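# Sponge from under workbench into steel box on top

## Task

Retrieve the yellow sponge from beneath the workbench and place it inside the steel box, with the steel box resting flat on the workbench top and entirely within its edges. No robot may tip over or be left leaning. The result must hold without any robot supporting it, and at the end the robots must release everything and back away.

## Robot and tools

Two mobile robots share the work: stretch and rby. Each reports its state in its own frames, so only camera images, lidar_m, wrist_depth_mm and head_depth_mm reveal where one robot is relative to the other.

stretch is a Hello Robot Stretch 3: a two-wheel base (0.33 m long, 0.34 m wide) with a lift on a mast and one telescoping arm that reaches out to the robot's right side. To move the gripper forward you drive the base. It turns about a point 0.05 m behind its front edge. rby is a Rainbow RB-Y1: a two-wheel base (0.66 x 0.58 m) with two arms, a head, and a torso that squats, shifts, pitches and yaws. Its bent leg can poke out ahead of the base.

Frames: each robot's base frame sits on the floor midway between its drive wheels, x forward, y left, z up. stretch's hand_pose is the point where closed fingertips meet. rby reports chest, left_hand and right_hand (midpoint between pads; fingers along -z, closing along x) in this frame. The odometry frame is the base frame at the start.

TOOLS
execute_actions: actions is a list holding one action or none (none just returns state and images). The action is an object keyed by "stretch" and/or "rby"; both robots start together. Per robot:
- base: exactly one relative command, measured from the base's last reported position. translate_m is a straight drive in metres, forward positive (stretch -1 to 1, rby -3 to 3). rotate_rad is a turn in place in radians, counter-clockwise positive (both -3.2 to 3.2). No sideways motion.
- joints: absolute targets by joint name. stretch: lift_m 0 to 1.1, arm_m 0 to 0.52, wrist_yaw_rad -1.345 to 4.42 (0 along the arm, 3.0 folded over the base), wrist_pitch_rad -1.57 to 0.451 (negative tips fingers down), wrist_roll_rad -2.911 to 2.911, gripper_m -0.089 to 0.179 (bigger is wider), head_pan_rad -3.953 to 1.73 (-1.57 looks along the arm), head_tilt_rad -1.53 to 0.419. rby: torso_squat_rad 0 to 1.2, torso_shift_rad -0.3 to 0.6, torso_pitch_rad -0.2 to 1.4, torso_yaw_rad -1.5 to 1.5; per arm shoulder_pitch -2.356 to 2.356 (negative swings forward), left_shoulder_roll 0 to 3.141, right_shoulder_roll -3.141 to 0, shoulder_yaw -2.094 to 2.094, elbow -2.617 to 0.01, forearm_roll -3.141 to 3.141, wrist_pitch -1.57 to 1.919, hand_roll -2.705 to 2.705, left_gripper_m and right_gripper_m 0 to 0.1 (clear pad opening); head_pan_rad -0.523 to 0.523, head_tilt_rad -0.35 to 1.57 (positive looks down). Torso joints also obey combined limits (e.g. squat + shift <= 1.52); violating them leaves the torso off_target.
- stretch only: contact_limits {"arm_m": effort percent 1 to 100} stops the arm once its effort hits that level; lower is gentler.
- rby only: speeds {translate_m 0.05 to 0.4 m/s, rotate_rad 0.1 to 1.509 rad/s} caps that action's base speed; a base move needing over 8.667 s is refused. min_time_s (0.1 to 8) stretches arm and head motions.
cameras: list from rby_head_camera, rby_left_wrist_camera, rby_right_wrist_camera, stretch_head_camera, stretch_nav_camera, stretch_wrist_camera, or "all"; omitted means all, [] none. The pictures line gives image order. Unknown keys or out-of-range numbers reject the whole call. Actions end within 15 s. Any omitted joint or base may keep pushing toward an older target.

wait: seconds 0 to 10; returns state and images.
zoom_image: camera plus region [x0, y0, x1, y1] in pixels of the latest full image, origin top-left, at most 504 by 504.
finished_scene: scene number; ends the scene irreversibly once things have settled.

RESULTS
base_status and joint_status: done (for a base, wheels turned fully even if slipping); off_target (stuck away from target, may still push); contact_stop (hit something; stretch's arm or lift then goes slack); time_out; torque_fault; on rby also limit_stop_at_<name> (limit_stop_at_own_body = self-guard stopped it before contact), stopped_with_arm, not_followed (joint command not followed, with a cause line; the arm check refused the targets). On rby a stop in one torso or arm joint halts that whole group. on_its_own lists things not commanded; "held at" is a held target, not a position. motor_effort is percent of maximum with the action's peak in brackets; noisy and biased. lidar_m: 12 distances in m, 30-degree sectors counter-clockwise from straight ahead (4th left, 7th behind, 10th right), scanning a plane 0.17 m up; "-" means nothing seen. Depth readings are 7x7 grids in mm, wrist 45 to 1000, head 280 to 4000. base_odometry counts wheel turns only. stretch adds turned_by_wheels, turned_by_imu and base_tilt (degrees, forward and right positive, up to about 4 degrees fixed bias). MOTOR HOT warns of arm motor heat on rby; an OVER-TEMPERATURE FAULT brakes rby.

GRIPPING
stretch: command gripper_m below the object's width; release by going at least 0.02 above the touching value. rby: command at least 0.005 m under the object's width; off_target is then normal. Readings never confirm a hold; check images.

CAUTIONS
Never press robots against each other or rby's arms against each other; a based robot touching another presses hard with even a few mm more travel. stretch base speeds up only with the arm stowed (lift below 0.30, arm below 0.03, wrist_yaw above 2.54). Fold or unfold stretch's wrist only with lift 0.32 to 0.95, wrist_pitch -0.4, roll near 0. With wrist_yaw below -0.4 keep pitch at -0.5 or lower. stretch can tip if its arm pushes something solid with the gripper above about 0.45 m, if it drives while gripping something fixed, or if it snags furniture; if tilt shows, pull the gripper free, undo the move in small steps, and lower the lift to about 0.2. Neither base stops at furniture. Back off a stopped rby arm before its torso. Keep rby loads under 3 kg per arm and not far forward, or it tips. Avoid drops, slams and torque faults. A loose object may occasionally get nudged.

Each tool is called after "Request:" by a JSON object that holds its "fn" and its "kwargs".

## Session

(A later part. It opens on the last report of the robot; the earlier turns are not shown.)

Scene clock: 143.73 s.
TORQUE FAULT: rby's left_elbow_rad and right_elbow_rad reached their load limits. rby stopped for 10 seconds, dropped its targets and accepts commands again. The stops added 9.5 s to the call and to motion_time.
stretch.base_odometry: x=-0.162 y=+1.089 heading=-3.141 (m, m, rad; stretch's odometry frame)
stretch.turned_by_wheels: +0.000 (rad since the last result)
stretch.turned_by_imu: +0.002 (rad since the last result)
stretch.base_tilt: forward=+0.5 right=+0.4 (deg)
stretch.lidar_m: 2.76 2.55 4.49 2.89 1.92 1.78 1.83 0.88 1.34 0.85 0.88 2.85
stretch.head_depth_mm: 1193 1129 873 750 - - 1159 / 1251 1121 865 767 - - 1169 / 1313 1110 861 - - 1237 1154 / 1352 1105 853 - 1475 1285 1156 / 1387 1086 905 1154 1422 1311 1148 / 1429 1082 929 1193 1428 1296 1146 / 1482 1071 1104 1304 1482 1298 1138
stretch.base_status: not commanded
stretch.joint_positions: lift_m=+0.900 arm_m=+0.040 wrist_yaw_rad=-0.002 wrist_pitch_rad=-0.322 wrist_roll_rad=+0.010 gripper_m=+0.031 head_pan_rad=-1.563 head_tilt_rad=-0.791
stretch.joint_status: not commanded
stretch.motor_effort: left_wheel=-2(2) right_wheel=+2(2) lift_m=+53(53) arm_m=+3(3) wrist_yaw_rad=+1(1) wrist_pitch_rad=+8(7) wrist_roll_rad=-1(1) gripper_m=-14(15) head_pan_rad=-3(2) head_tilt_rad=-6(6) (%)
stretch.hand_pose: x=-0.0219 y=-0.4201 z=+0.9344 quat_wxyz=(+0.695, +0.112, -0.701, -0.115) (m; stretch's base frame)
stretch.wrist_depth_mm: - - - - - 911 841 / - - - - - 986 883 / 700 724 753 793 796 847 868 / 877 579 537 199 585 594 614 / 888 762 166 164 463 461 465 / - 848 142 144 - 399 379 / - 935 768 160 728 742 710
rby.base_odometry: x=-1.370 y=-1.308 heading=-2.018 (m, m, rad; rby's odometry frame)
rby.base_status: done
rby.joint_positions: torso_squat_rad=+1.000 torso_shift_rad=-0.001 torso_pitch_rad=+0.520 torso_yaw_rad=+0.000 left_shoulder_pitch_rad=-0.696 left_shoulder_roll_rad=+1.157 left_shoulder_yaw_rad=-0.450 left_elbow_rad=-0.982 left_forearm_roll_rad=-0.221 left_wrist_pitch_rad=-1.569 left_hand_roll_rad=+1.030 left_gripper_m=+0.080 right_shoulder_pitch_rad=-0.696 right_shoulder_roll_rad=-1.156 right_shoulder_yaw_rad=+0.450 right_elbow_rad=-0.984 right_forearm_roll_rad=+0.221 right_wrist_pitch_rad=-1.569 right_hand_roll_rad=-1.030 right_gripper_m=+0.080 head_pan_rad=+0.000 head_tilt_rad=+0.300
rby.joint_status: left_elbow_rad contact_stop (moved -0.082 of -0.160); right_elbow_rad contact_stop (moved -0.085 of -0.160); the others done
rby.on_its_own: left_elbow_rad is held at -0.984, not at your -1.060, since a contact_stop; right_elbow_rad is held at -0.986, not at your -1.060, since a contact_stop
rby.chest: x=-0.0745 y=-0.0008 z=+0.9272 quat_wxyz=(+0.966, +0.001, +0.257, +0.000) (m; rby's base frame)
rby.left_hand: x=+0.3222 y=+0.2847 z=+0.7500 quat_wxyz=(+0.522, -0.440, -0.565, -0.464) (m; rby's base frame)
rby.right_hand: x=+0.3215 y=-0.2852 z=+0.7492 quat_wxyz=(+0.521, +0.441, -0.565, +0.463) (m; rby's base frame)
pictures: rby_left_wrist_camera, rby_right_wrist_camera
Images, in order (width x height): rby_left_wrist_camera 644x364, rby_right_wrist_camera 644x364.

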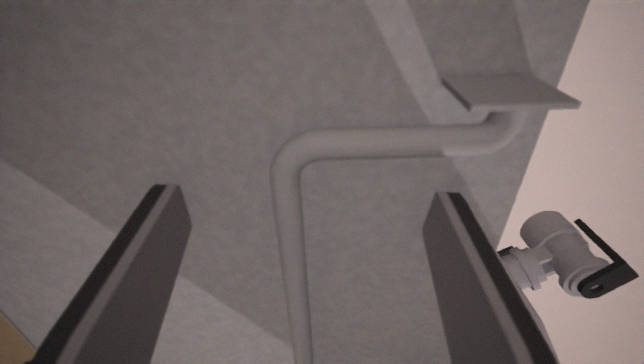

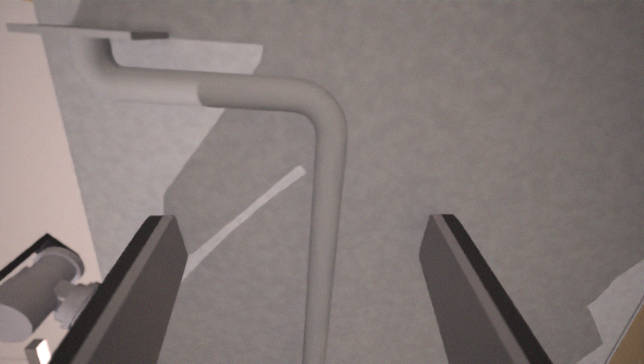

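Request:
{"fn": "execute_actions", "kwargs": {"actions": [{"rby":{"base":{"translate_m":-0.04},"speeds":{"translate_m":0.05},"joints":{"left_elbow_rad":-0.955,"right_elbow_rad":-0.955}}}], "cameras": []}}

Request:
{"fn": "execute_actions", "kwargs": {"actions": [{"rby":{"joints":{"left_gripper_m":0,"right_gripper_m":0}}}], "cameras": ["rby_left_wrist_camera","rby_right_wrist_camera"]}}

Scene clock: 145.80 s.
stretch.base_odometry: x=-0.162 y=+1.089 heading=-3.141 (m, m, rad; stretch's odometry frame)
stretch.turned_by_wheels: +0.000 (rad since the last result)
stretch.turned_by_imu: +0.000 (rad since the last result)
stretch.base_tilt: forward=+0.6 right=+0.3 (deg)
stretch.lidar_m: 2.74 2.52 4.47 2.90 1.92 1.78 1.83 0.88 1.34 0.85 0.88 2.86
stretch.head_depth_mm: 1200 1137 871 747 - - 1160 / 1259 1117 865 773 - - 1168 / 1309 1116 852 - - 1245 1162 / 1337 1100 851 - 1482 1280 1151 / 1396 1093 902 1161 1414 1309 1138 / 1433 1083 929 1189 1445 1303 1145 / 1495 1062 1103 1302 1486 1301 1142
stretch.base_status: not commanded
stretch.joint_positions: lift_m=+0.900 arm_m=+0.040 wrist_yaw_rad=-0.002 wrist_pitch_rad=-0.322 wrist_roll_rad=+0.010 gripper_m=+0.031 head_pan_rad=-1.563 head_tilt_rad=-0.791
stretch.joint_status: not commanded
stretch.motor_effort: left_wheel=-2(2) right_wheel=+2(2) lift_m=+53(52) arm_m=+3(3) wrist_yaw_rad=+1(1) wrist_pitch_rad=+8(8) wrist_roll_rad=-1(1) gripper_m=-15(16) head_pan_rad=-3(2) head_tilt_rad=-6(7) (%)
stretch.hand_pose: x=-0.0219 y=-0.4201 z=+0.9344 quat_wxyz=(+0.695, +0.112, -0.701, -0.115) (m; stretch's base frame)
stretch.wrist_depth_mm: - - - - - 917 851 / - - - - - 992 896 / 679 723 745 782 840 855 924 / 870 584 525 200 579 596 611 / 913 767 165 164 460 453 471 / - 876 142 144 - 396 375 / - 926 758 160 712 743 691
rby.base_odometry: x=-1.353 y=-1.272 heading=-2.018 (m, m, rad; rby's odometry frame)
rby.base_status: done
rby.joint_positions: torso_squat_rad=+1.000 torso_shift_rad=-0.001 torso_pitch_rad=+0.520 torso_yaw_rad=+0.000 left_shoulder_pitch_rad=-0.697 left_shoulder_roll_rad=+1.155 left_shoulder_yaw_rad=-0.450 left_elbow_rad=-0.955 left_forearm_roll_rad=-0.221 left_wrist_pitch_rad=-1.569 left_hand_roll_rad=+1.030 left_gripper_m=+0.080 right_shoulder_pitch_rad=-0.697 right_shoulder_roll_rad=-1.154 right_shoulder_yaw_rad=+0.450 right_elbow_rad=-0.955 right_forearm_roll_rad=+0.221 right_wrist_pitch_rad=-1.569 right_hand_roll_rad=-1.030 right_gripper_m=+0.080 head_pan_rad=+0.000 head_tilt_rad=+0.300
rby.joint_status: all done
rby.chest: x=-0.0746 y=-0.0008 z=+0.9272 quat_wxyz=(+0.966, +0.001, +0.257, +0.000) (m; rby's base frame)
rby.left_hand: x=+0.3248 y=+0.2912 z=+0.7464 quat_wxyz=(+0.531, -0.433, -0.566, -0.459) (m; rby's base frame)
rby.right_hand: x=+0.3245 y=-0.2924 z=+0.7451 quat_wxyz=(+0.531, +0.434, -0.566, +0.457) (m; rby's base frame)
pictures: none
No camera images: the call's "cameras" was empty. Leave "cameras" out to get every camera's image.

Scene clock: 147.10 s.
stretch.base_odometry: x=-0.162 y=+1.089 heading=-3.141 (m, m, rad; stretch's odometry frame)
stretch.turned_by_wheels: +0.000 (rad since the last result)
stretch.turned_by_imu: +0.000 (rad since the last result)
stretch.base_tilt: forward=+0.6 right=+0.4 (deg)
stretch.lidar_m: 2.72 2.53 4.49 2.89 1.92 1.77 1.83 0.88 1.34 0.85 0.88 2.85
stretch.head_depth_mm: 1203 1132 875 752 - - 1154 / 1260 1119 866 768 - - 1162 / 1311 1112 858 - - 1248 1159 / 1346 1095 853 - 1471 1278 1156 / 1391 1080 898 1160 1424 1299 1156 / 1416 1079 926 1189 1432 1303 1144 / 1490 1068 1109 1293 1489 1293 1139
stretch.base_status: not commanded
stretch.joint_positions: lift_m=+0.900 arm_m=+0.040 wrist_yaw_rad=-0.002 wrist_pitch_rad=-0.322 wrist_roll_rad=+0.010 gripper_m=+0.031 head_pan_rad=-1.563 head_tilt_rad=-0.791
stretch.joint_status: not commanded
stretch.motor_effort: left_wheel=-2(2) right_wheel=+2(2) lift_m=+53(52) arm_m=+3(3) wrist_yaw_rad=+2(1) wrist_pitch_rad=+8(8) wrist_roll_rad=-1(1) gripper_m=-15(16) head_pan_rad=-2(2) head_tilt_rad=-6(6) (%)
stretch.hand_pose: x=-0.0219 y=-0.4201 z=+0.9344 quat_wxyz=(+0.695, +0.112, -0.701, -0.115) (m; stretch's base frame)
stretch.wrist_depth_mm: - - - - - 911 851 / - - - - - 989 890 / 689 721 772 781 806 835 910 / 858 578 533 199 577 595 610 / 895 769 167 164 470 463 471 / - 830 142 143 - 396 376 / - 930 760 160 737 761 694
rby.base_odometry: x=-1.353 y=-1.272 heading=-2.018 (m, m, rad; rby's odometry frame)
rby.base_status: not commanded
rby.joint_positions: torso_squat_rad=+1.000 torso_shift_rad=-0.001 torso_pitch_rad=+0.520 torso_yaw_rad=+0.000 left_shoulder_pitch_rad=-0.697 left_shoulder_roll_rad=+1.155 left_shoulder_yaw_rad=-0.450 left_elbow_rad=-0.955 left_forearm_roll_rad=-0.221 left_wrist_pitch_rad=-1.569 left_hand_roll_rad=+1.030 left_gripper_m=+0.006 right_shoulder_pitch_rad=-0.697 right_shoulder_roll_rad=-1.154 right_shoulder_yaw_rad=+0.450 right_elbow_rad=-0.955 right_forearm_roll_rad=+0.221 right_wrist_pitch_rad=-1.569 right_hand_roll_rad=-1.030 right_gripper_m=+0.007 head_pan_rad=+0.000 head_tilt_rad=+0.300
rby.joint_status: left_gripper_m off_target (ended at +0.006, target +0.000); right_gripper_m off_target (ended at +0.007, target +0.000)
rby.chest: x=-0.0744 y=-0.0008 z=+0.9272 quat_wxyz=(+0.966, +0.001, +0.257, +0.000) (m; rby's base frame)
rby.left_hand: x=+0.3248 y=+0.2912 z=+0.7457 quat_wxyz=(+0.532, -0.433, -0.565, -0.459) (m; rby's base frame)
rby.right_hand: x=+0.3245 y=-0.2924 z=+0.7447 quat_wxyz=(+0.531, +0.434, -0.566, +0.457) (m; rby's base frame)
pictures: rby_left_wrist_camera, rby_right_wrist_camera
Images, in order (width x height): rby_left_wrist_camera 644x364, rby_right_wrist_camera 644x364.

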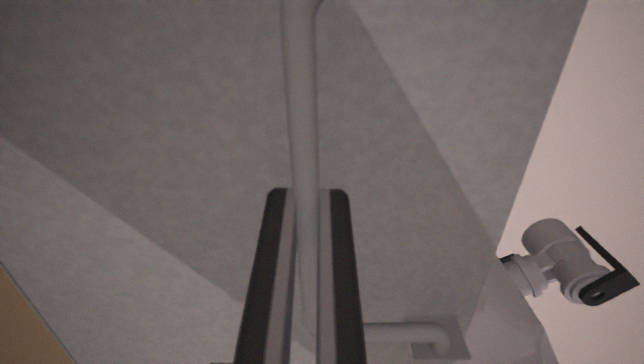

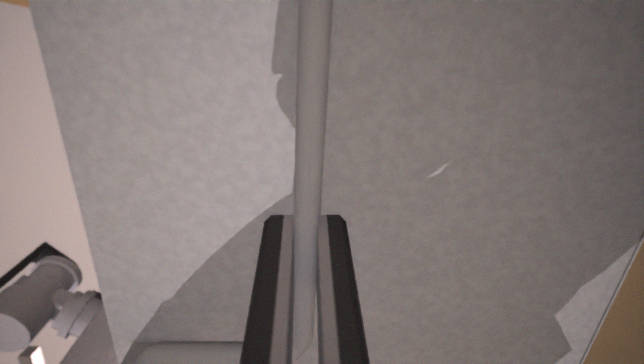

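Request:
{"fn": "execute_actions", "kwargs": {"actions": [{"rby":{"joints":{"torso_squat_rad":0.0,"head_tilt_rad":0.6}}}], "cameras": ["rby_head_camera","rby_left_wrist_camera"]}}

Scene clock: 151.47 s.
stretch.base_odometry: x=-0.162 y=+1.089 heading=-3.141 (m, m, rad; stretch's odometry frame)
stretch.turned_by_wheels: +0.000 (rad since the last result)
stretch.turned_by_imu: +0.001 (rad since the last result)
stretch.base_tilt: forward=+0.6 right=+0.3 (deg)
stretch.lidar_m: 2.74 2.52 4.46 2.90 1.92 1.78 1.83 0.88 1.34 0.86 0.88 2.85
stretch.head_depth_mm: 1203 1134 874 749 - - 1157 / 1255 1129 868 767 - - 1169 / 1322 1108 857 - - 1251 1162 / 1347 1098 854 - 1487 1283 1158 / 1379 1089 898 1149 1424 1299 1159 / 1437 1080 926 1196 1434 1294 1144 / 1492 1066 1112 1297 1488 1290 1138
stretch.base_status: not commanded
stretch.joint_positions: lift_m=+0.900 arm_m=+0.040 wrist_yaw_rad=-0.002 wrist_pitch_rad=-0.322 wrist_roll_rad=+0.010 gripper_m=+0.031 head_pan_rad=-1.563 head_tilt_rad=-0.791
stretch.joint_status: not commanded
stretch.motor_effort: left_wheel=-2(2) right_wheel=+2(2) lift_m=+53(53) arm_m=+3(3) wrist_yaw_rad=+1(1) wrist_pitch_rad=+8(8) wrist_roll_rad=-1(1) gripper_m=-16(15) head_pan_rad=-3(3) head_tilt_rad=-6(6) (%)
stretch.hand_pose: x=-0.0219 y=-0.4201 z=+0.9344 quat_wxyz=(+0.695, +0.112, -0.701, -0.115) (m; stretch's base frame)
stretch.wrist_depth_mm: - - - - - 917 876 / - - - - - 965 872 / 689 727 760 795 831 857 880 / 876 590 539 200 582 597 616 / 877 776 166 163 461 454 472 / - 857 142 143 - 403 380 / - 898 749 160 716 747 708
rby.base_odometry: x=-1.353 y=-1.272 heading=-2.018 (m, m, rad; rby's odometry frame)
rby.base_status: not commanded
rby.joint_positions: torso_squat_rad=+0.000 torso_shift_rad=+0.000 torso_pitch_rad=+0.522 torso_yaw_rad=+0.000 left_shoulder_pitch_rad=-0.696 left_shoulder_roll_rad=+1.154 left_shoulder_yaw_rad=-0.451 left_elbow_rad=-0.954 left_forearm_roll_rad=-0.222 left_wrist_pitch_rad=-1.568 left_hand_roll_rad=+1.030 left_gripper_m=+0.006 right_shoulder_pitch_rad=-0.695 right_shoulder_roll_rad=-1.153 right_shoulder_yaw_rad=+0.451 right_elbow_rad=-0.954 right_forearm_roll_rad=+0.222 right_wrist_pitch_rad=-1.568 right_hand_roll_rad=-1.030 right_gripper_m=+0.007 head_pan_rad=+0.000 head_tilt_rad=+0.600
rby.joint_status: all done
rby.chest: x=-0.0738 y=-0.0012 z=+1.2487 quat_wxyz=(+0.966, +0.001, +0.258, +0.000) (m; rby's base frame)
rby.left_hand: x=+0.3245 y=+0.2909 z=+1.0653 quat_wxyz=(+0.533, -0.434, -0.564, -0.458) (m; rby's base frame)
rby.right_hand: x=+0.3241 y=-0.2927 z=+1.0640 quat_wxyz=(+0.533, +0.435, -0.564, +0.456) (m; rby's base frame)
pictures: rby_head_camera, rby_left_wrist_camera
Images, in order (width x height): rby_head_camera 896x504, rby_left_wrist_camera 644x364.

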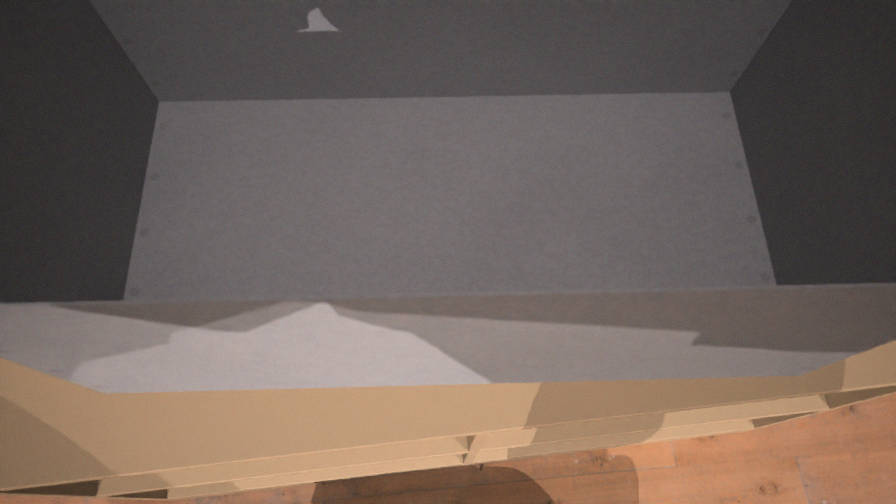

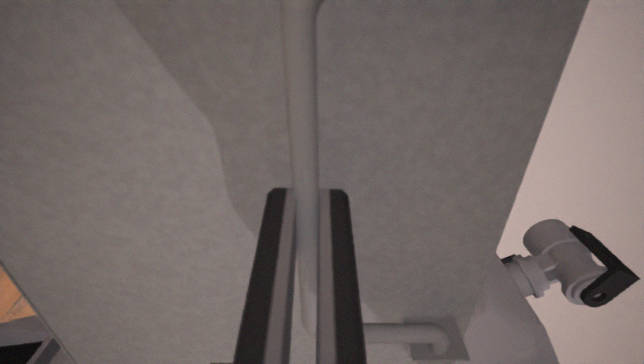

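Request:
{"fn": "execute_actions", "kwargs": {"actions": [{"rby":{"base":{"translate_m":-0.3},"joints":{"torso_pitch_rad":0.35,"left_hand_roll_rad":1.2,"right_hand_roll_rad":-1.2},"min_time_s":1},"stretch":{"base":{"rotate_rad":-0.49},"joints":{"lift_m":1.09,"wrist_pitch_rad":0}}}], "cameras": []}}

Request:
{"fn": "execute_actions", "kwargs": {"actions": [{"rby":{"base":{"rotate_rad":-2.38},"speeds":{"rotate_rad":0.9}},"stretch":{"base":{"translate_m":-0.6}}}], "cameras": ["rby_head_camera","stretch_nav_camera"]}}

Scene clock: 156.10 s.
stretch.base_odometry: x=-0.162 y=+1.089 heading=+2.653 (m, m, rad; stretch's odometry frame)
stretch.turned_by_wheels: -0.490 (rad since the last result)
stretch.turned_by_imu: -0.483 (rad since the last result)
stretch.base_tilt: forward=+0.6 right=+0.3 (deg)
stretch.lidar_m: 2.85 2.62 2.36 4.49 2.76 1.89 1.77 1.83 0.88 1.34 0.85 0.91
stretch.head_depth_mm: - - 822 1163 1446 1320 1170 / - - - 1157 1438 1325 1165 / - - - 1146 1423 1317 1165 / - 1057 850 1131 1421 1313 1159 / 1233 1086 843 1129 1421 1301 1154 / 1224 1082 840 1148 1404 1301 1146 / 1226 1061 836 1144 1401 1296 1140
stretch.base_status: done
stretch.joint_positions: lift_m=+1.090 arm_m=+0.040 wrist_yaw_rad=-0.002 wrist_pitch_rad=-0.024 wrist_roll_rad=+0.010 gripper_m=+0.031 head_pan_rad=-1.563 head_tilt_rad=-0.791
stretch.joint_status: all done
stretch.motor_effort: left_wheel=+2(6) right_wheel=-3(6) lift_m=+53(51) arm_m=+3(3) wrist_yaw_rad=+1(1) wrist_pitch_rad=+8(10) wrist_roll_rad=-1(1) gripper_m=-16(15) head_pan_rad=-3(2) head_tilt_rad=-6(5) (%)
stretch.hand_pose: x=-0.0219 y=-0.4403 z=+1.1981 quat_wxyz=(+0.704, +0.008, -0.710, -0.009) (m; stretch's base frame)
stretch.wrist_depth_mm: 962 - - - - - - / - - - - - - - / - - - - - - - / - - - 200 - - - / - - 165 163 - - - / 950 - 142 144 - - - / 737 715 700 159 766 798 -
rby.base_odometry: x=-1.224 y=-1.001 heading=-2.019 (m, m, rad; rby's odometry frame)
rby.base_status: done
rby.joint_positions: torso_squat_rad=+0.000 torso_shift_rad=+0.000 torso_pitch_rad=+0.352 torso_yaw_rad=+0.000 left_shoulder_pitch_rad=-0.695 left_shoulder_roll_rad=+1.154 left_shoulder_yaw_rad=-0.452 left_elbow_rad=-0.954 left_forearm_roll_rad=-0.222 left_wrist_pitch_rad=-1.568 left_hand_roll_rad=+1.200 left_gripper_m=+0.006 right_shoulder_pitch_rad=-0.694 right_shoulder_roll_rad=-1.153 right_shoulder_yaw_rad=+0.452 right_elbow_rad=-0.954 right_forearm_roll_rad=+0.222 right_wrist_pitch_rad=-1.568 right_hand_roll_rad=-1.200 right_gripper_m=+0.007 head_pan_rad=+0.000 head_tilt_rad=+0.600
rby.joint_status: all done
rby.chest: x=-0.1215 y=-0.0012 z=+1.2710 quat_wxyz=(+0.985, +0.001, +0.175, +0.000) (m; rby's base frame)
rby.left_hand: x=+0.3020 y=+0.2908 z=+1.1574 quat_wxyz=(+0.524, -0.444, -0.571, -0.450) (m; rby's base frame)
rby.right_hand: x=+0.3017 y=-0.2929 z=+1.1560 quat_wxyz=(+0.523, +0.445, -0.572, +0.449) (m; rby's base frame)
pictures: none
No camera images: the call's "cameras" was empty. Leave "cameras" out to get every camera's image.

Scene clock: 164.50 s.
stretch.base_odometry: x=+0.368 y=+0.807 heading=+2.653 (m, m, rad; stretch's odometry frame)
stretch.turned_by_wheels: +0.000 (rad since the last result)
stretch.turned_by_imu: +0.000 (rad since the last result)
stretch.base_tilt: forward=+0.7 right=+0.5 (deg)
stretch.lidar_m: 3.46 3.12 3.13 4.44 1.85 1.26 1.18 1.23 1.53 0.69 1.41 1.32
stretch.head_depth_mm: - - 1794 1819 1537 1329 1171 / - - - 1810 1511 1323 1169 / - - - 1805 1524 1321 1155 / - 1095 849 1660 1284 1308 1150 / 1268 1089 845 1198 1473 1302 1153 / 1269 1077 837 1181 1471 1304 1145 / 1259 1065 831 1172 1461 1293 1143
stretch.base_status: done
stretch.joint_positions: lift_m=+1.090 arm_m=+0.040 wrist_yaw_rad=-0.002 wrist_pitch_rad=-0.024 wrist_roll_rad=+0.010 gripper_m=+0.031 head_pan_rad=-1.563 head_tilt_rad=-0.791
stretch.joint_status: not commanded
stretch.motor_effort: left_wheel=+2(4) right_wheel=-3(7) lift_m=+53(52) arm_m=+3(2) wrist_yaw_rad=+1(1) wrist_pitch_rad=+9(9) wrist_roll_rad=-1(1) gripper_m=-15(15) head_pan_rad=-3(3) head_tilt_rad=-6(6) (%)
stretch.hand_pose: x=-0.0219 y=-0.4403 z=+1.1981 quat_wxyz=(+0.704, +0.008, -0.710, -0.009) (m; stretch's base frame)
stretch.wrist_depth_mm: - - - - - - - / - - - - - - - / - - - - - - - / - - - 201 - - - / - - 166 163 - - - / 928 - 142 144 - - - / 730 719 678 160 - - -
rby.base_odometry: x=-1.229 y=-0.988 heading=+1.939 (m, m, rad; rby's odometry frame)
rby.base_status: rotate_rad time_out (by the wheels' count: -2.325 of -2.380)
rby.joint_positions: torso_squat_rad=+0.000 torso_shift_rad=+0.000 torso_pitch_rad=+0.352 torso_yaw_rad=+0.000 left_shoulder_pitch_rad=-0.695 left_shoulder_roll_rad=+1.154 left_shoulder_yaw_rad=-0.452 left_elbow_rad=-0.954 left_forearm_roll_rad=-0.222 left_wrist_pitch_rad=-1.568 left_hand_roll_rad=+1.200 left_gripper_m=+0.006 right_shoulder_pitch_rad=-0.694 right_shoulder_roll_rad=-1.153 right_shoulder_yaw_rad=+0.452 right_elbow_rad=-0.954 right_forearm_roll_rad=+0.222 right_wrist_pitch_rad=-1.568 right_hand_roll_rad=-1.200 right_gripper_m=+0.007 head_pan_rad=+0.000 head_tilt_rad=+0.600
rby.joint_status: not commanded
rby.chest: x=-0.1215 y=-0.0012 z=+1.2710 quat_wxyz=(+0.985, +0.001, +0.175, +0.000) (m; rby's base frame)
rby.left_hand: x=+0.3020 y=+0.2909 z=+1.1573 quat_wxyz=(+0.524, -0.444, -0.571, -0.450) (m; rby's base frame)
rby.right_hand: x=+0.3017 y=-0.2929 z=+1.1559 quat_wxyz=(+0.523, +0.445, -0.572, +0.449) (m; rby's base frame)
pictures: rby_head_camera, stretch_nav_camera (sideways: a quarter turn counterclockwise sets it upright)
Images, in order (width x height): rby_head_camera 896x504, stretch_nav_camera 672x504.

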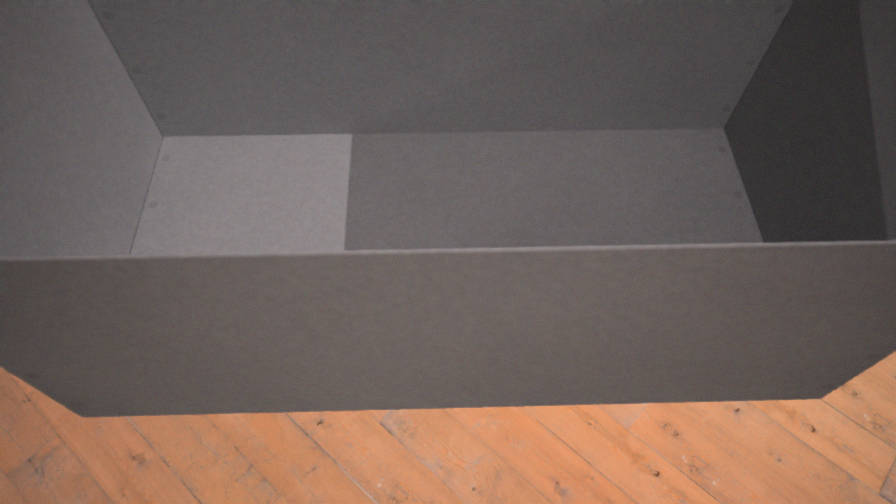

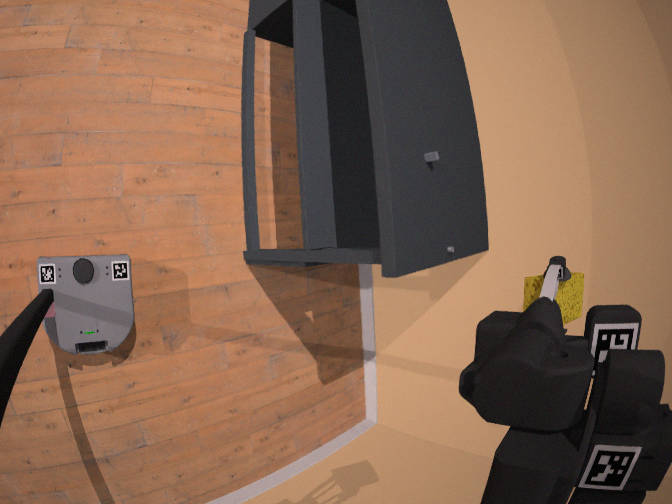

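Request:
{"fn": "execute_actions", "kwargs": {"actions": [{"rby":{"base":{"translate_m":1.3},"speeds":{"translate_m":0.3},"joints":{"head_tilt_rad":-0.2}},"stretch":{"joints":{"head_pan_rad":0.4,"head_tilt_rad":-0.5}}}], "cameras": ["rby_head_camera","stretch_nav_camera"]}}

Scene clock: 170.30 s.
stretch.base_odometry: x=+0.368 y=+0.807 heading=+2.653 (m, m, rad; stretch's odometry frame)
stretch.turned_by_wheels: +0.000 (rad since the last result)
stretch.turned_by_imu: +0.001 (rad since the last result)
stretch.base_tilt: forward=+0.6 right=+0.3 (deg)
stretch.lidar_m: 3.45 1.80 1.80 4.42 1.85 1.26 1.18 1.23 1.54 0.69 1.41 1.32
stretch.head_depth_mm: 2836 3096 3326 2681 2026 1623 1324 / 2982 3157 3482 2696 1995 1590 1340 / 3023 3340 3498 2644 2017 1597 1322 / 3125 3434 3684 2567 1957 1579 1306 / 1643 1456 3509 2589 1956 1565 1309 / 1575 1298 3581 2219 1932 1551 1305 / 1514 1261 1993 2110 1939 1544 1291
stretch.base_status: not commanded
stretch.joint_positions: lift_m=+1.090 arm_m=+0.040 wrist_yaw_rad=-0.002 wrist_pitch_rad=-0.024 wrist_roll_rad=+0.010 gripper_m=+0.031 head_pan_rad=+0.393 head_tilt_rad=-0.508
stretch.joint_status: all done
stretch.motor_effort: left_wheel=+2(2) right_wheel=-3(3) lift_m=+53(53) arm_m=+3(3) wrist_yaw_rad=+1(1) wrist_pitch_rad=+9(8) wrist_roll_rad=-1(1) gripper_m=-15(16) head_pan_rad=+3(32) head_tilt_rad=+5(30) (%)
stretch.hand_pose: x=-0.0219 y=-0.4403 z=+1.1981 quat_wxyz=(+0.704, +0.008, -0.710, -0.009) (m; stretch's base frame)
stretch.wrist_depth_mm: - - - - - - - / - - - - - - - / - - - - - - - / - - - 199 - - - / - - 166 162 - - - / 933 - 142 144 - - - / 751 760 683 160 - - -
rby.base_odometry: x=-1.697 y=+0.225 heading=+1.939 (m, m, rad; rby's odometry frame)
rby.base_status: done
rby.joint_positions: torso_squat_rad=+0.000 torso_shift_rad=+0.000 torso_pitch_rad=+0.352 torso_yaw_rad=+0.000 left_shoulder_pitch_rad=-0.695 left_shoulder_roll_rad=+1.154 left_shoulder_yaw_rad=-0.452 left_elbow_rad=-0.954 left_forearm_roll_rad=-0.222 left_wrist_pitch_rad=-1.568 left_hand_roll_rad=+1.200 left_gripper_m=+0.006 right_shoulder_pitch_rad=-0.694 right_shoulder_roll_rad=-1.153 right_shoulder_yaw_rad=+0.452 right_elbow_rad=-0.954 right_forearm_roll_rad=+0.222 right_wrist_pitch_rad=-1.568 right_hand_roll_rad=-1.200 right_gripper_m=+0.007 head_pan_rad=+0.000 head_tilt_rad=-0.200
rby.joint_status: all done
rby.chest: x=-0.1214 y=-0.0012 z=+1.2709 quat_wxyz=(+0.985, +0.001, +0.175, +0.000) (m; rby's base frame)
rby.left_hand: x=+0.3021 y=+0.2909 z=+1.1573 quat_wxyz=(+0.524, -0.444, -0.571, -0.450) (m; rby's base frame)
rby.right_hand: x=+0.3018 y=-0.2929 z=+1.1558 quat_wxyz=(+0.523, +0.445, -0.572, +0.449) (m; rby's base frame)
pictures: rby_head_camera, stretch_nav_camera (sideways: a quarter turn counterclockwise sets it upright)
Images, in order (width x height): rby_head_camera 896x504, stretch_nav_camera 672x504.

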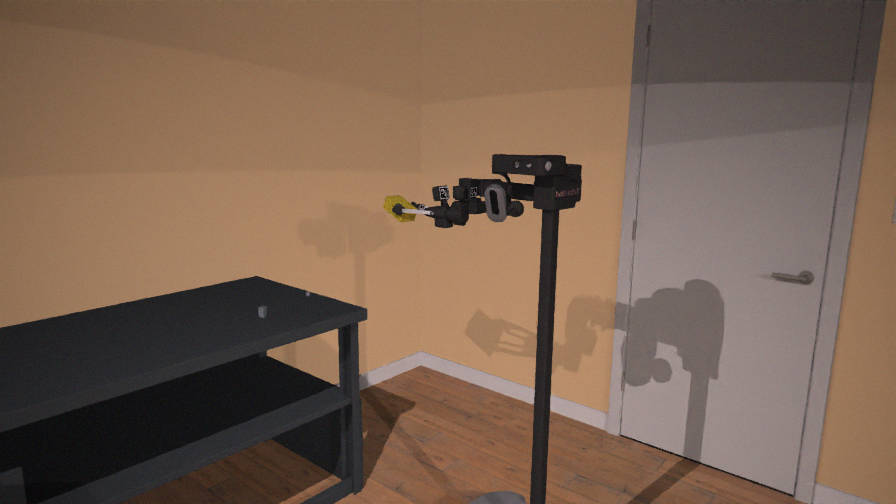

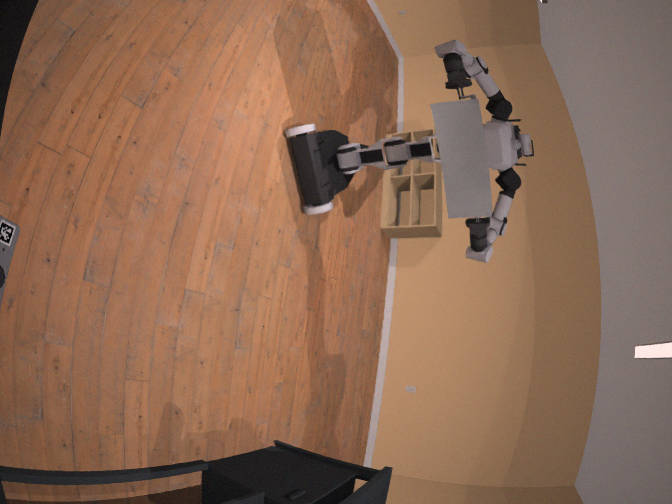

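Request:
{"fn": "execute_actions", "kwargs": {"actions": [{"rby":{"base":{"translate_m":0.4}}}], "cameras": []}}

Request:
{"fn": "execute_actions", "kwargs": {"actions": [{"rby":{"base":{"rotate_rad":0.65},"joints":{"head_tilt_rad":-0.1}}}], "cameras": ["rby_head_camera","stretch_nav_camera"]}}

Scene clock: 173.23 s.
stretch.base_odometry: x=+0.368 y=+0.807 heading=+2.653 (m, m, rad; stretch's odometry frame)
stretch.turned_by_wheels: +0.000 (rad since the last result)
stretch.turned_by_imu: +0.000 (rad since the last result)
stretch.base_tilt: forward=+0.6 right=+0.3 (deg)
stretch.lidar_m: 3.45 1.40 1.40 4.45 1.85 1.26 1.18 1.24 1.53 0.69 1.41 1.32
stretch.head_depth_mm: 2834 3105 3316 2710 2012 1612 1329 / 2971 3210 3411 2707 2008 1600 1321 / 2994 1236 3501 2658 1994 1575 1321 / 1326 1024 3578 2638 1972 1579 1312 / 1304 958 3424 2592 1836 1550 1314 / 1247 921 3380 2054 1769 1566 1303 / 1182 889 1622 1822 1697 1560 1290
stretch.base_status: not commanded
stretch.joint_positions: lift_m=+1.090 arm_m=+0.040 wrist_yaw_rad=-0.002 wrist_pitch_rad=-0.024 wrist_roll_rad=+0.010 gripper_m=+0.031 head_pan_rad=+0.393 head_tilt_rad=-0.508
stretch.joint_status: not commanded
stretch.motor_effort: left_wheel=+2(3) right_wheel=-2(3) lift_m=+52(53) arm_m=+3(3) wrist_yaw_rad=+2(1) wrist_pitch_rad=+8(8) wrist_roll_rad=-1(1) gripper_m=-16(15) head_pan_rad=+2(2) head_tilt_rad=+5(4) (%)
stretch.hand_pose: x=-0.0219 y=-0.4403 z=+1.1981 quat_wxyz=(+0.704, +0.008, -0.710, -0.009) (m; stretch's base frame)
stretch.wrist_depth_mm: - - - - - - - / - - - - - - - / - - - - - - - / - - - 200 - - - / - - 167 164 - - - / 931 - 142 143 - - - / 740 720 698 160 - - -
rby.base_odometry: x=-1.840 y=+0.598 heading=+1.939 (m, m, rad; rby's odometry frame)
rby.base_status: done
rby.joint_positions: torso_squat_rad=+0.000 torso_shift_rad=+0.000 torso_pitch_rad=+0.352 torso_yaw_rad=+0.000 left_shoulder_pitch_rad=-0.695 left_shoulder_roll_rad=+1.154 left_shoulder_yaw_rad=-0.452 left_elbow_rad=-0.954 left_forearm_roll_rad=-0.222 left_wrist_pitch_rad=-1.568 left_hand_roll_rad=+1.200 left_gripper_m=+0.006 right_shoulder_pitch_rad=-0.694 right_shoulder_roll_rad=-1.153 right_shoulder_yaw_rad=+0.452 right_elbow_rad=-0.954 right_forearm_roll_rad=+0.222 right_wrist_pitch_rad=-1.568 right_hand_roll_rad=-1.200 right_gripper_m=+0.007 head_pan_rad=+0.000 head_tilt_rad=-0.200
rby.joint_status: not commanded
rby.chest: x=-0.1214 y=-0.0012 z=+1.2709 quat_wxyz=(+0.985, +0.001, +0.175, +0.000) (m; rby's base frame)
rby.left_hand: x=+0.3021 y=+0.2909 z=+1.1573 quat_wxyz=(+0.524, -0.444, -0.571, -0.450) (m; rby's base frame)
rby.right_hand: x=+0.3018 y=-0.2929 z=+1.1559 quat_wxyz=(+0.523, +0.445, -0.572, +0.449) (m; rby's base frame)
pictures: none
No camera images: the call's "cameras" was empty. Leave "cameras" out to get every camera's image.

Scene clock: 175.87 s.
stretch.base_odometry: x=+0.368 y=+0.807 heading=+2.653 (m, m, rad; stretch's odometry frame)
stretch.turned_by_wheels: +0.000 (rad since the last result)
stretch.turned_by_imu: +0.000 (rad since the last result)
stretch.base_tilt: forward=+0.7 right=+0.5 (deg)
stretch.lidar_m: 3.44 1.25 1.24 4.44 1.85 1.26 1.18 1.24 1.53 0.69 1.41 1.32
stretch.head_depth_mm: 2888 3052 3336 2685 2011 1605 1338 / 2924 3190 3441 2714 2015 1609 1333 / 3065 3198 3470 2673 2003 1595 1335 / 3133 1103 3605 2648 1979 1570 1316 / 1513 935 3438 2615 1906 1572 1309 / 1406 908 3554 2516 1765 1546 1307 / 1206 925 1622 1713 1637 1548 1297
stretch.base_status: not commanded
stretch.joint_positions: lift_m=+1.090 arm_m=+0.040 wrist_yaw_rad=-0.002 wrist_pitch_rad=-0.024 wrist_roll_rad=+0.010 gripper_m=+0.031 head_pan_rad=+0.393 head_tilt_rad=-0.508
stretch.joint_status: not commanded
stretch.motor_effort: left_wheel=+2(3) right_wheel=-3(2) lift_m=+53(53) arm_m=+3(3) wrist_yaw_rad=+0(1) wrist_pitch_rad=+8(9) wrist_roll_rad=-1(1) gripper_m=-16(15) head_pan_rad=+3(2) head_tilt_rad=+5(5) (%)
stretch.hand_pose: x=-0.0219 y=-0.4403 z=+1.1981 quat_wxyz=(+0.704, +0.008, -0.710, -0.009) (m; stretch's base frame)
stretch.wrist_depth_mm: - - - - - - - / - - - - - - - / - - - - - - - / - - - 200 - - - / - - 167 163 - - - / 918 - 143 144 - - - / 708 738 705 160 - - -
rby.base_odometry: x=-1.840 y=+0.598 heading=+2.588 (m, m, rad; rby's odometry frame)
rby.base_status: done
rby.joint_positions: torso_squat_rad=+0.000 torso_shift_rad=+0.000 torso_pitch_rad=+0.352 torso_yaw_rad=+0.000 left_shoulder_pitch_rad=-0.695 left_shoulder_roll_rad=+1.154 left_shoulder_yaw_rad=-0.452 left_elbow_rad=-0.954 left_forearm_roll_rad=-0.222 left_wrist_pitch_rad=-1.568 left_hand_roll_rad=+1.200 left_gripper_m=+0.006 right_shoulder_pitch_rad=-0.694 right_shoulder_roll_rad=-1.153 right_shoulder_yaw_rad=+0.452 right_elbow_rad=-0.954 right_forearm_roll_rad=+0.222 right_wrist_pitch_rad=-1.568 right_hand_roll_rad=-1.200 right_gripper_m=+0.007 head_pan_rad=+0.000 head_tilt_rad=-0.100
rby.joint_status: all done
rby.chest: x=-0.1214 y=-0.0012 z=+1.2709 quat_wxyz=(+0.985, +0.001, +0.175, +0.000) (m; rby's base frame)
rby.left_hand: x=+0.3021 y=+0.2909 z=+1.1573 quat_wxyz=(+0.524, -0.444, -0.571, -0.450) (m; rby's base frame)
rby.right_hand: x=+0.3018 y=-0.2929 z=+1.1559 quat_wxyz=(+0.523, +0.445, -0.572, +0.449) (m; rby's base frame)
pictures: rby_head_camera, stretch_nav_camera (sideways: a quarter turn counterclockwise sets it upright)
Images, in order (width x height): rby_head_camera 896x504, stretch_nav_camera 672x504.

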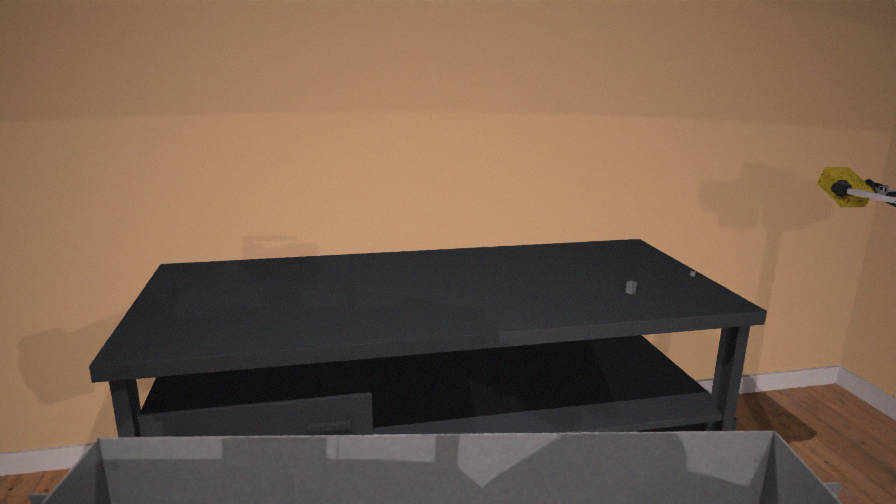

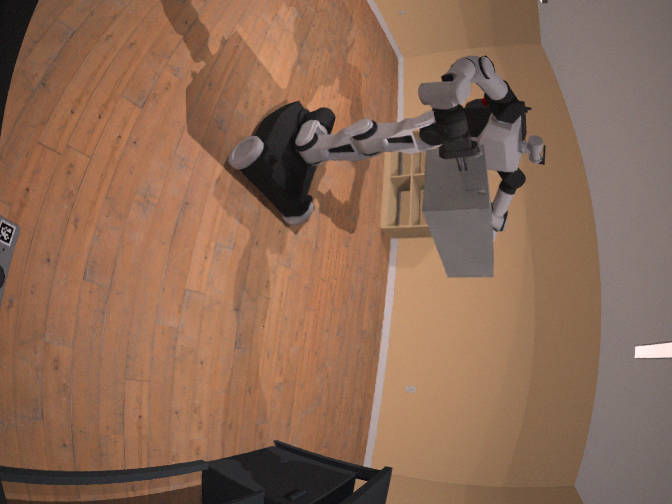

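Request:
{"fn": "execute_actions", "kwargs": {"actions": [{"rby":{"base":{"rotate_rad":0.2}}}], "cameras": []}}

Request:
{"fn": "execute_actions", "kwargs": {"actions": [{"rby":{"base":{"translate_m":1.1},"speeds":{"translate_m":0.3},"joints":{"head_tilt_rad":0.2}}}], "cameras": ["rby_head_camera","stretch_nav_camera","rby_left_wrist_camera","rby_right_wrist_camera"]}}

Scene clock: 178.83 s.
stretch.base_odometry: x=+0.368 y=+0.807 heading=+2.653 (m, m, rad; stretch's odometry frame)
stretch.turned_by_wheels: +0.000 (rad since the last result)
stretch.turned_by_imu: +0.000 (rad since the last result)
stretch.base_tilt: forward=+0.6 right=+0.2 (deg)
stretch.lidar_m: 3.45 1.21 1.24 4.42 1.85 1.26 1.18 1.23 1.53 0.69 1.41 1.32
stretch.head_depth_mm: 2838 3100 3330 2683 2015 1602 1330 / 2944 3196 3457 2662 1999 1603 1329 / 3074 3254 3490 2641 1964 1581 1316 / 3113 1075 3600 2612 1967 1579 1318 / 3138 951 3421 2608 1958 1567 1311 / 1505 950 3537 2574 1786 1570 1303 / 1213 833 3514 1728 1608 1513 1299
stretch.base_status: not commanded
stretch.joint_positions: lift_m=+1.090 arm_m=+0.040 wrist_yaw_rad=-0.002 wrist_pitch_rad=-0.024 wrist_roll_rad=+0.010 gripper_m=+0.031 head_pan_rad=+0.393 head_tilt_rad=-0.508
stretch.joint_status: not commanded
stretch.motor_effort: left_wheel=+2(2) right_wheel=-3(3) lift_m=+52(53) arm_m=+3(3) wrist_yaw_rad=+2(2) wrist_pitch_rad=+8(8) wrist_roll_rad=-1(1) gripper_m=-15(16) head_pan_rad=+3(3) head_tilt_rad=+5(4) (%)
stretch.hand_pose: x=-0.0219 y=-0.4403 z=+1.1981 quat_wxyz=(+0.704, +0.008, -0.710, -0.009) (m; stretch's base frame)
stretch.wrist_depth_mm: - - - - - - - / - - - - - - - / - - - - - - - / - - - 200 - - - / - - 167 162 - - - / 918 - 142 144 - - - / 748 716 695 160 - - -
rby.base_odometry: x=-1.840 y=+0.598 heading=+2.787 (m, m, rad; rby's odometry frame)
rby.base_status: done
rby.joint_positions: torso_squat_rad=+0.000 torso_shift_rad=+0.000 torso_pitch_rad=+0.352 torso_yaw_rad=+0.000 left_shoulder_pitch_rad=-0.695 left_shoulder_roll_rad=+1.154 left_shoulder_yaw_rad=-0.452 left_elbow_rad=-0.954 left_forearm_roll_rad=-0.222 left_wrist_pitch_rad=-1.568 left_hand_roll_rad=+1.200 left_gripper_m=+0.006 right_shoulder_pitch_rad=-0.694 right_shoulder_roll_rad=-1.153 right_shoulder_yaw_rad=+0.452 right_elbow_rad=-0.954 right_forearm_roll_rad=+0.222 right_wrist_pitch_rad=-1.568 right_hand_roll_rad=-1.200 right_gripper_m=+0.007 head_pan_rad=+0.000 head_tilt_rad=-0.100
rby.joint_status: not commanded
rby.chest: x=-0.1214 y=-0.0012 z=+1.2709 quat_wxyz=(+0.985, +0.001, +0.175, +0.000) (m; rby's base frame)
rby.left_hand: x=+0.3021 y=+0.2909 z=+1.1573 quat_wxyz=(+0.524, -0.444, -0.571, -0.450) (m; rby's base frame)
rby.right_hand: x=+0.3018 y=-0.2929 z=+1.1559 quat_wxyz=(+0.523, +0.445, -0.572, +0.449) (m; rby's base frame)
pictures: none
No camera images: the call's "cameras" was empty. Leave "cameras" out to get every camera's image.

Scene clock: 183.57 s.
stretch.base_odometry: x=+0.368 y=+0.807 heading=+2.653 (m, m, rad; stretch's odometry frame)
stretch.turned_by_wheels: +0.000 (rad since the last result)
stretch.turned_by_imu: +0.001 (rad since the last result)
stretch.base_tilt: forward=+0.6 right=+0.3 (deg)
stretch.lidar_m: 0.95 1.06 4.58 4.45 1.85 1.26 1.19 1.24 1.53 0.69 1.41 0.98
stretch.head_depth_mm: 2830 2989 1100 1188 1333 1370 1279 / 2953 3188 3432 2667 1515 1384 1324 / 3023 3252 3579 2644 1484 1465 1321 / 3159 3395 3643 2603 1984 1530 1322 / 3266 3482 3469 2631 1963 1572 1310 / 3365 3581 3641 2586 1930 1548 1303 / 3532 3786 3657 2578 1932 1547 1303
stretch.base_status: not commanded
stretch.joint_positions: lift_m=+1.090 arm_m=+0.040 wrist_yaw_rad=-0.002 wrist_pitch_rad=-0.024 wrist_roll_rad=+0.010 gripper_m=+0.031 head_pan_rad=+0.393 head_tilt_rad=-0.508
stretch.joint_status: not commanded
stretch.motor_effort: left_wheel=+3(2) right_wheel=-3(3) lift_m=+53(53) arm_m=+4(3) wrist_yaw_rad=+1(1) wrist_pitch_rad=+8(9) wrist_roll_rad=-1(1) gripper_m=-16(15) head_pan_rad=+3(3) head_tilt_rad=+5(5) (%)
stretch.hand_pose: x=-0.0219 y=-0.4403 z=+1.1981 quat_wxyz=(+0.704, +0.008, -0.710, -0.009) (m; stretch's base frame)
stretch.wrist_depth_mm: - - - - - - - / - - - - - - - / - - - - - - - / - - - 201 - - - / - - 166 163 - - - / 921 - 142 143 - - - / 725 714 691 160 - - -
rby.base_odometry: x=-2.872 y=+0.979 heading=+2.788 (m, m, rad; rby's odometry frame)
rby.base_status: done
rby.joint_positions: torso_squat_rad=+0.000 torso_shift_rad=+0.000 torso_pitch_rad=+0.352 torso_yaw_rad=+0.000 left_shoulder_pitch_rad=-0.695 left_shoulder_roll_rad=+1.154 left_shoulder_yaw_rad=-0.452 left_elbow_rad=-0.954 left_forearm_roll_rad=-0.222 left_wrist_pitch_rad=-1.568 left_hand_roll_rad=+1.200 left_gripper_m=+0.006 right_shoulder_pitch_rad=-0.694 right_shoulder_roll_rad=-1.153 right_shoulder_yaw_rad=+0.452 right_elbow_rad=-0.954 right_forearm_roll_rad=+0.222 right_wrist_pitch_rad=-1.568 right_hand_roll_rad=-1.200 right_gripper_m=+0.007 head_pan_rad=+0.000 head_tilt_rad=+0.200
rby.joint_status: all done
rby.chest: x=-0.1214 y=-0.0012 z=+1.2709 quat_wxyz=(+0.985, +0.001, +0.175, +0.000) (m; rby's base frame)
rby.left_hand: x=+0.3021 y=+0.2909 z=+1.1573 quat_wxyz=(+0.524, -0.444, -0.571, -0.450) (m; rby's base frame)
rby.right_hand: x=+0.3018 y=-0.2929 z=+1.1558 quat_wxyz=(+0.523, +0.445, -0.572, +0.449) (m; rby's base frame)
pictures: rby_head_camera, rby_left_wrist_camera, rby_right_wrist_camera, stretch_nav_camera (sideways: a quarter turn counterclockwise sets it upright)
Images, in order (width x height): rby_head_camera 896x504, rby_left_wrist_camera 644x364, rby_right_wrist_camera 644x364, stretch_nav_camera 672x504.

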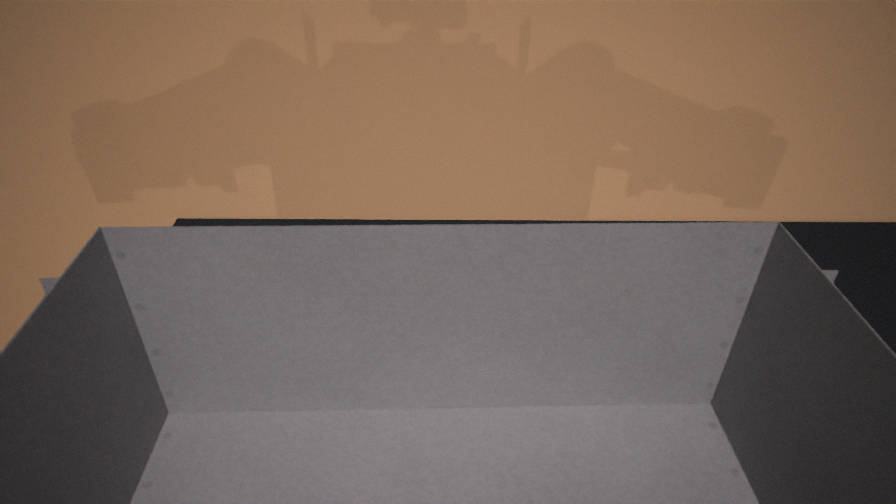

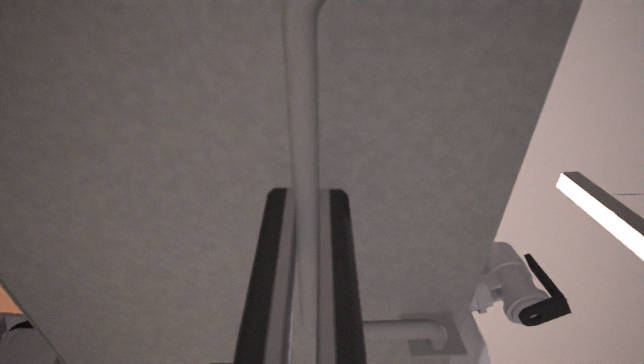

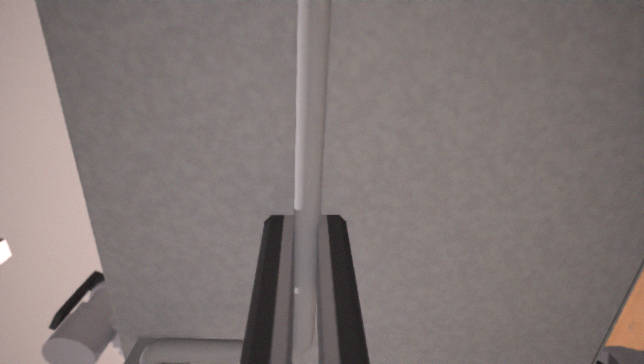

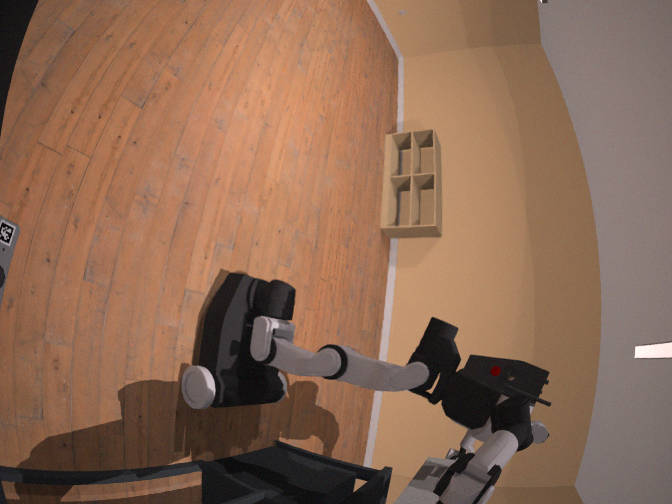

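Request:
{"fn": "execute_actions", "kwargs": {"actions": [{"rby":{"base":{"translate_m":0.2},"speeds":{"translate_m":0.1},"joints":{"torso_shift_rad":0.25,"head_tilt_rad":0.3}},"stretch":{"joints":{"head_pan_rad":-0.2,"head_tilt_rad":-0.6}}}], "cameras": ["stretch_head_camera","stretch_nav_camera"]}}

Scene clock: 186.50 s.
stretch.base_odometry: x=+0.368 y=+0.807 heading=+2.653 (m, m, rad; stretch's odometry frame)
stretch.turned_by_wheels: +0.000 (rad since the last result)
stretch.turned_by_imu: +0.000 (rad since the last result)
stretch.base_tilt: forward=+0.7 right=+0.2 (deg)
stretch.lidar_m: 1.00 3.33 4.61 4.43 1.85 1.26 1.18 1.24 1.53 0.69 1.41 1.01
stretch.head_depth_mm: 1054 2360 1347 1430 1682 1477 1268 / 978 1755 1653 1687 1709 1483 1261 / 979 1118 1288 2094 1503 1452 1258 / 2980 1111 1329 1405 1514 1467 1248 / 2958 3269 3070 2245 1456 1436 1254 / 2905 3209 3116 2242 1440 1455 1243 / 2867 3161 3037 2239 1719 1451 1238
stretch.base_status: not commanded
stretch.joint_positions: lift_m=+1.090 arm_m=+0.040 wrist_yaw_rad=-0.002 wrist_pitch_rad=-0.024 wrist_roll_rad=+0.010 gripper_m=+0.031 head_pan_rad=-0.193 head_tilt_rad=-0.592
stretch.joint_status: all done
stretch.motor_effort: left_wheel=+2(2) right_wheel=-3(3) lift_m=+53(53) arm_m=+3(3) wrist_yaw_rad=+2(1) wrist_pitch_rad=+8(8) wrist_roll_rad=-1(1) gripper_m=-15(16) head_pan_rad=-3(28) head_tilt_rad=-5(16) (%)
stretch.hand_pose: x=-0.0219 y=-0.4403 z=+1.1981 quat_wxyz=(+0.704, +0.008, -0.710, -0.009) (m; stretch's base frame)
stretch.wrist_depth_mm: - - - - - - - / - - - - - - - / - - - - - - - / - - - 200 - - - / - - 165 163 - - - / 942 - 142 143 - - - / 723 740 691 160 - - -
rby.base_odometry: x=-3.060 y=+1.048 heading=+2.788 (m, m, rad; rby's odometry frame)
rby.base_status: done
rby.joint_positions: torso_squat_rad=+0.000 torso_shift_rad=+0.251 torso_pitch_rad=+0.352 torso_yaw_rad=+0.000 left_shoulder_pitch_rad=-0.695 left_shoulder_roll_rad=+1.154 left_shoulder_yaw_rad=-0.452 left_elbow_rad=-0.954 left_forearm_roll_rad=-0.222 left_wrist_pitch_rad=-1.568 left_hand_roll_rad=+1.200 left_gripper_m=+0.006 right_shoulder_pitch_rad=-0.694 right_shoulder_roll_rad=-1.153 right_shoulder_yaw_rad=+0.452 right_elbow_rad=-0.954 right_forearm_roll_rad=+0.222 right_wrist_pitch_rad=-1.568 right_hand_roll_rad=-1.200 right_gripper_m=+0.007 head_pan_rad=+0.000 head_tilt_rad=+0.300
rby.joint_status: all done
rby.chest: x=+0.0526 y=-0.0012 z=+1.2490 quat_wxyz=(+0.985, +0.001, +0.175, +0.000) (m; rby's base frame)
rby.left_hand: x=+0.4761 y=+0.2909 z=+1.1352 quat_wxyz=(+0.524, -0.444, -0.571, -0.450) (m; rby's base frame)
rby.right_hand: x=+0.4758 y=-0.2929 z=+1.1337 quat_wxyz=(+0.524, +0.445, -0.572, +0.449) (m; rby's base frame)
pictures: stretch_head_camera (sideways: a quarter turn clockwise sets it upright), stretch_nav_camera (sideways: a quarter turn counterclockwise sets it upright)
Images, in order (width x height): stretch_head_camera 896x504, stretch_nav_camera 672x504.

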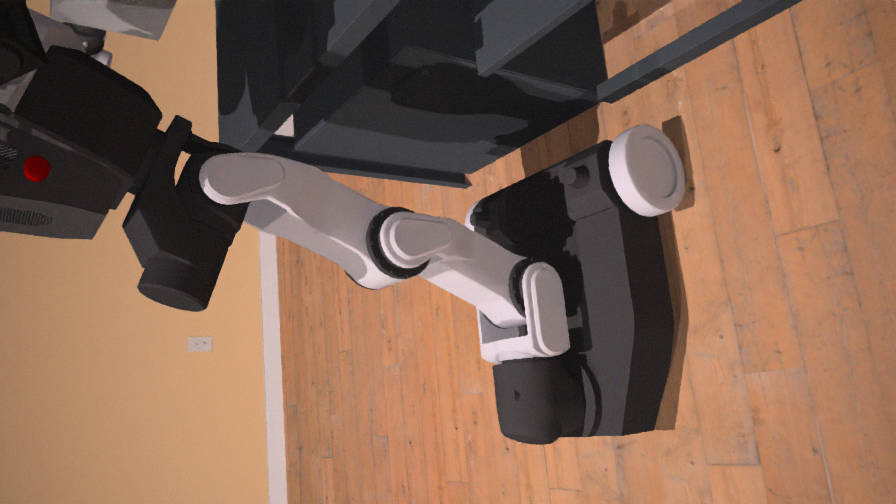

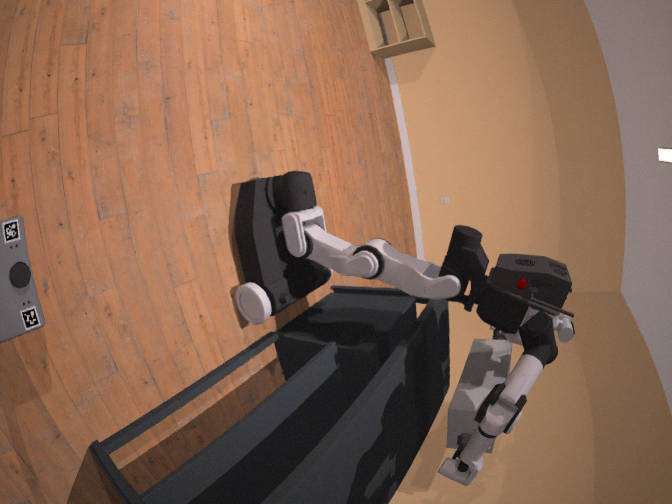

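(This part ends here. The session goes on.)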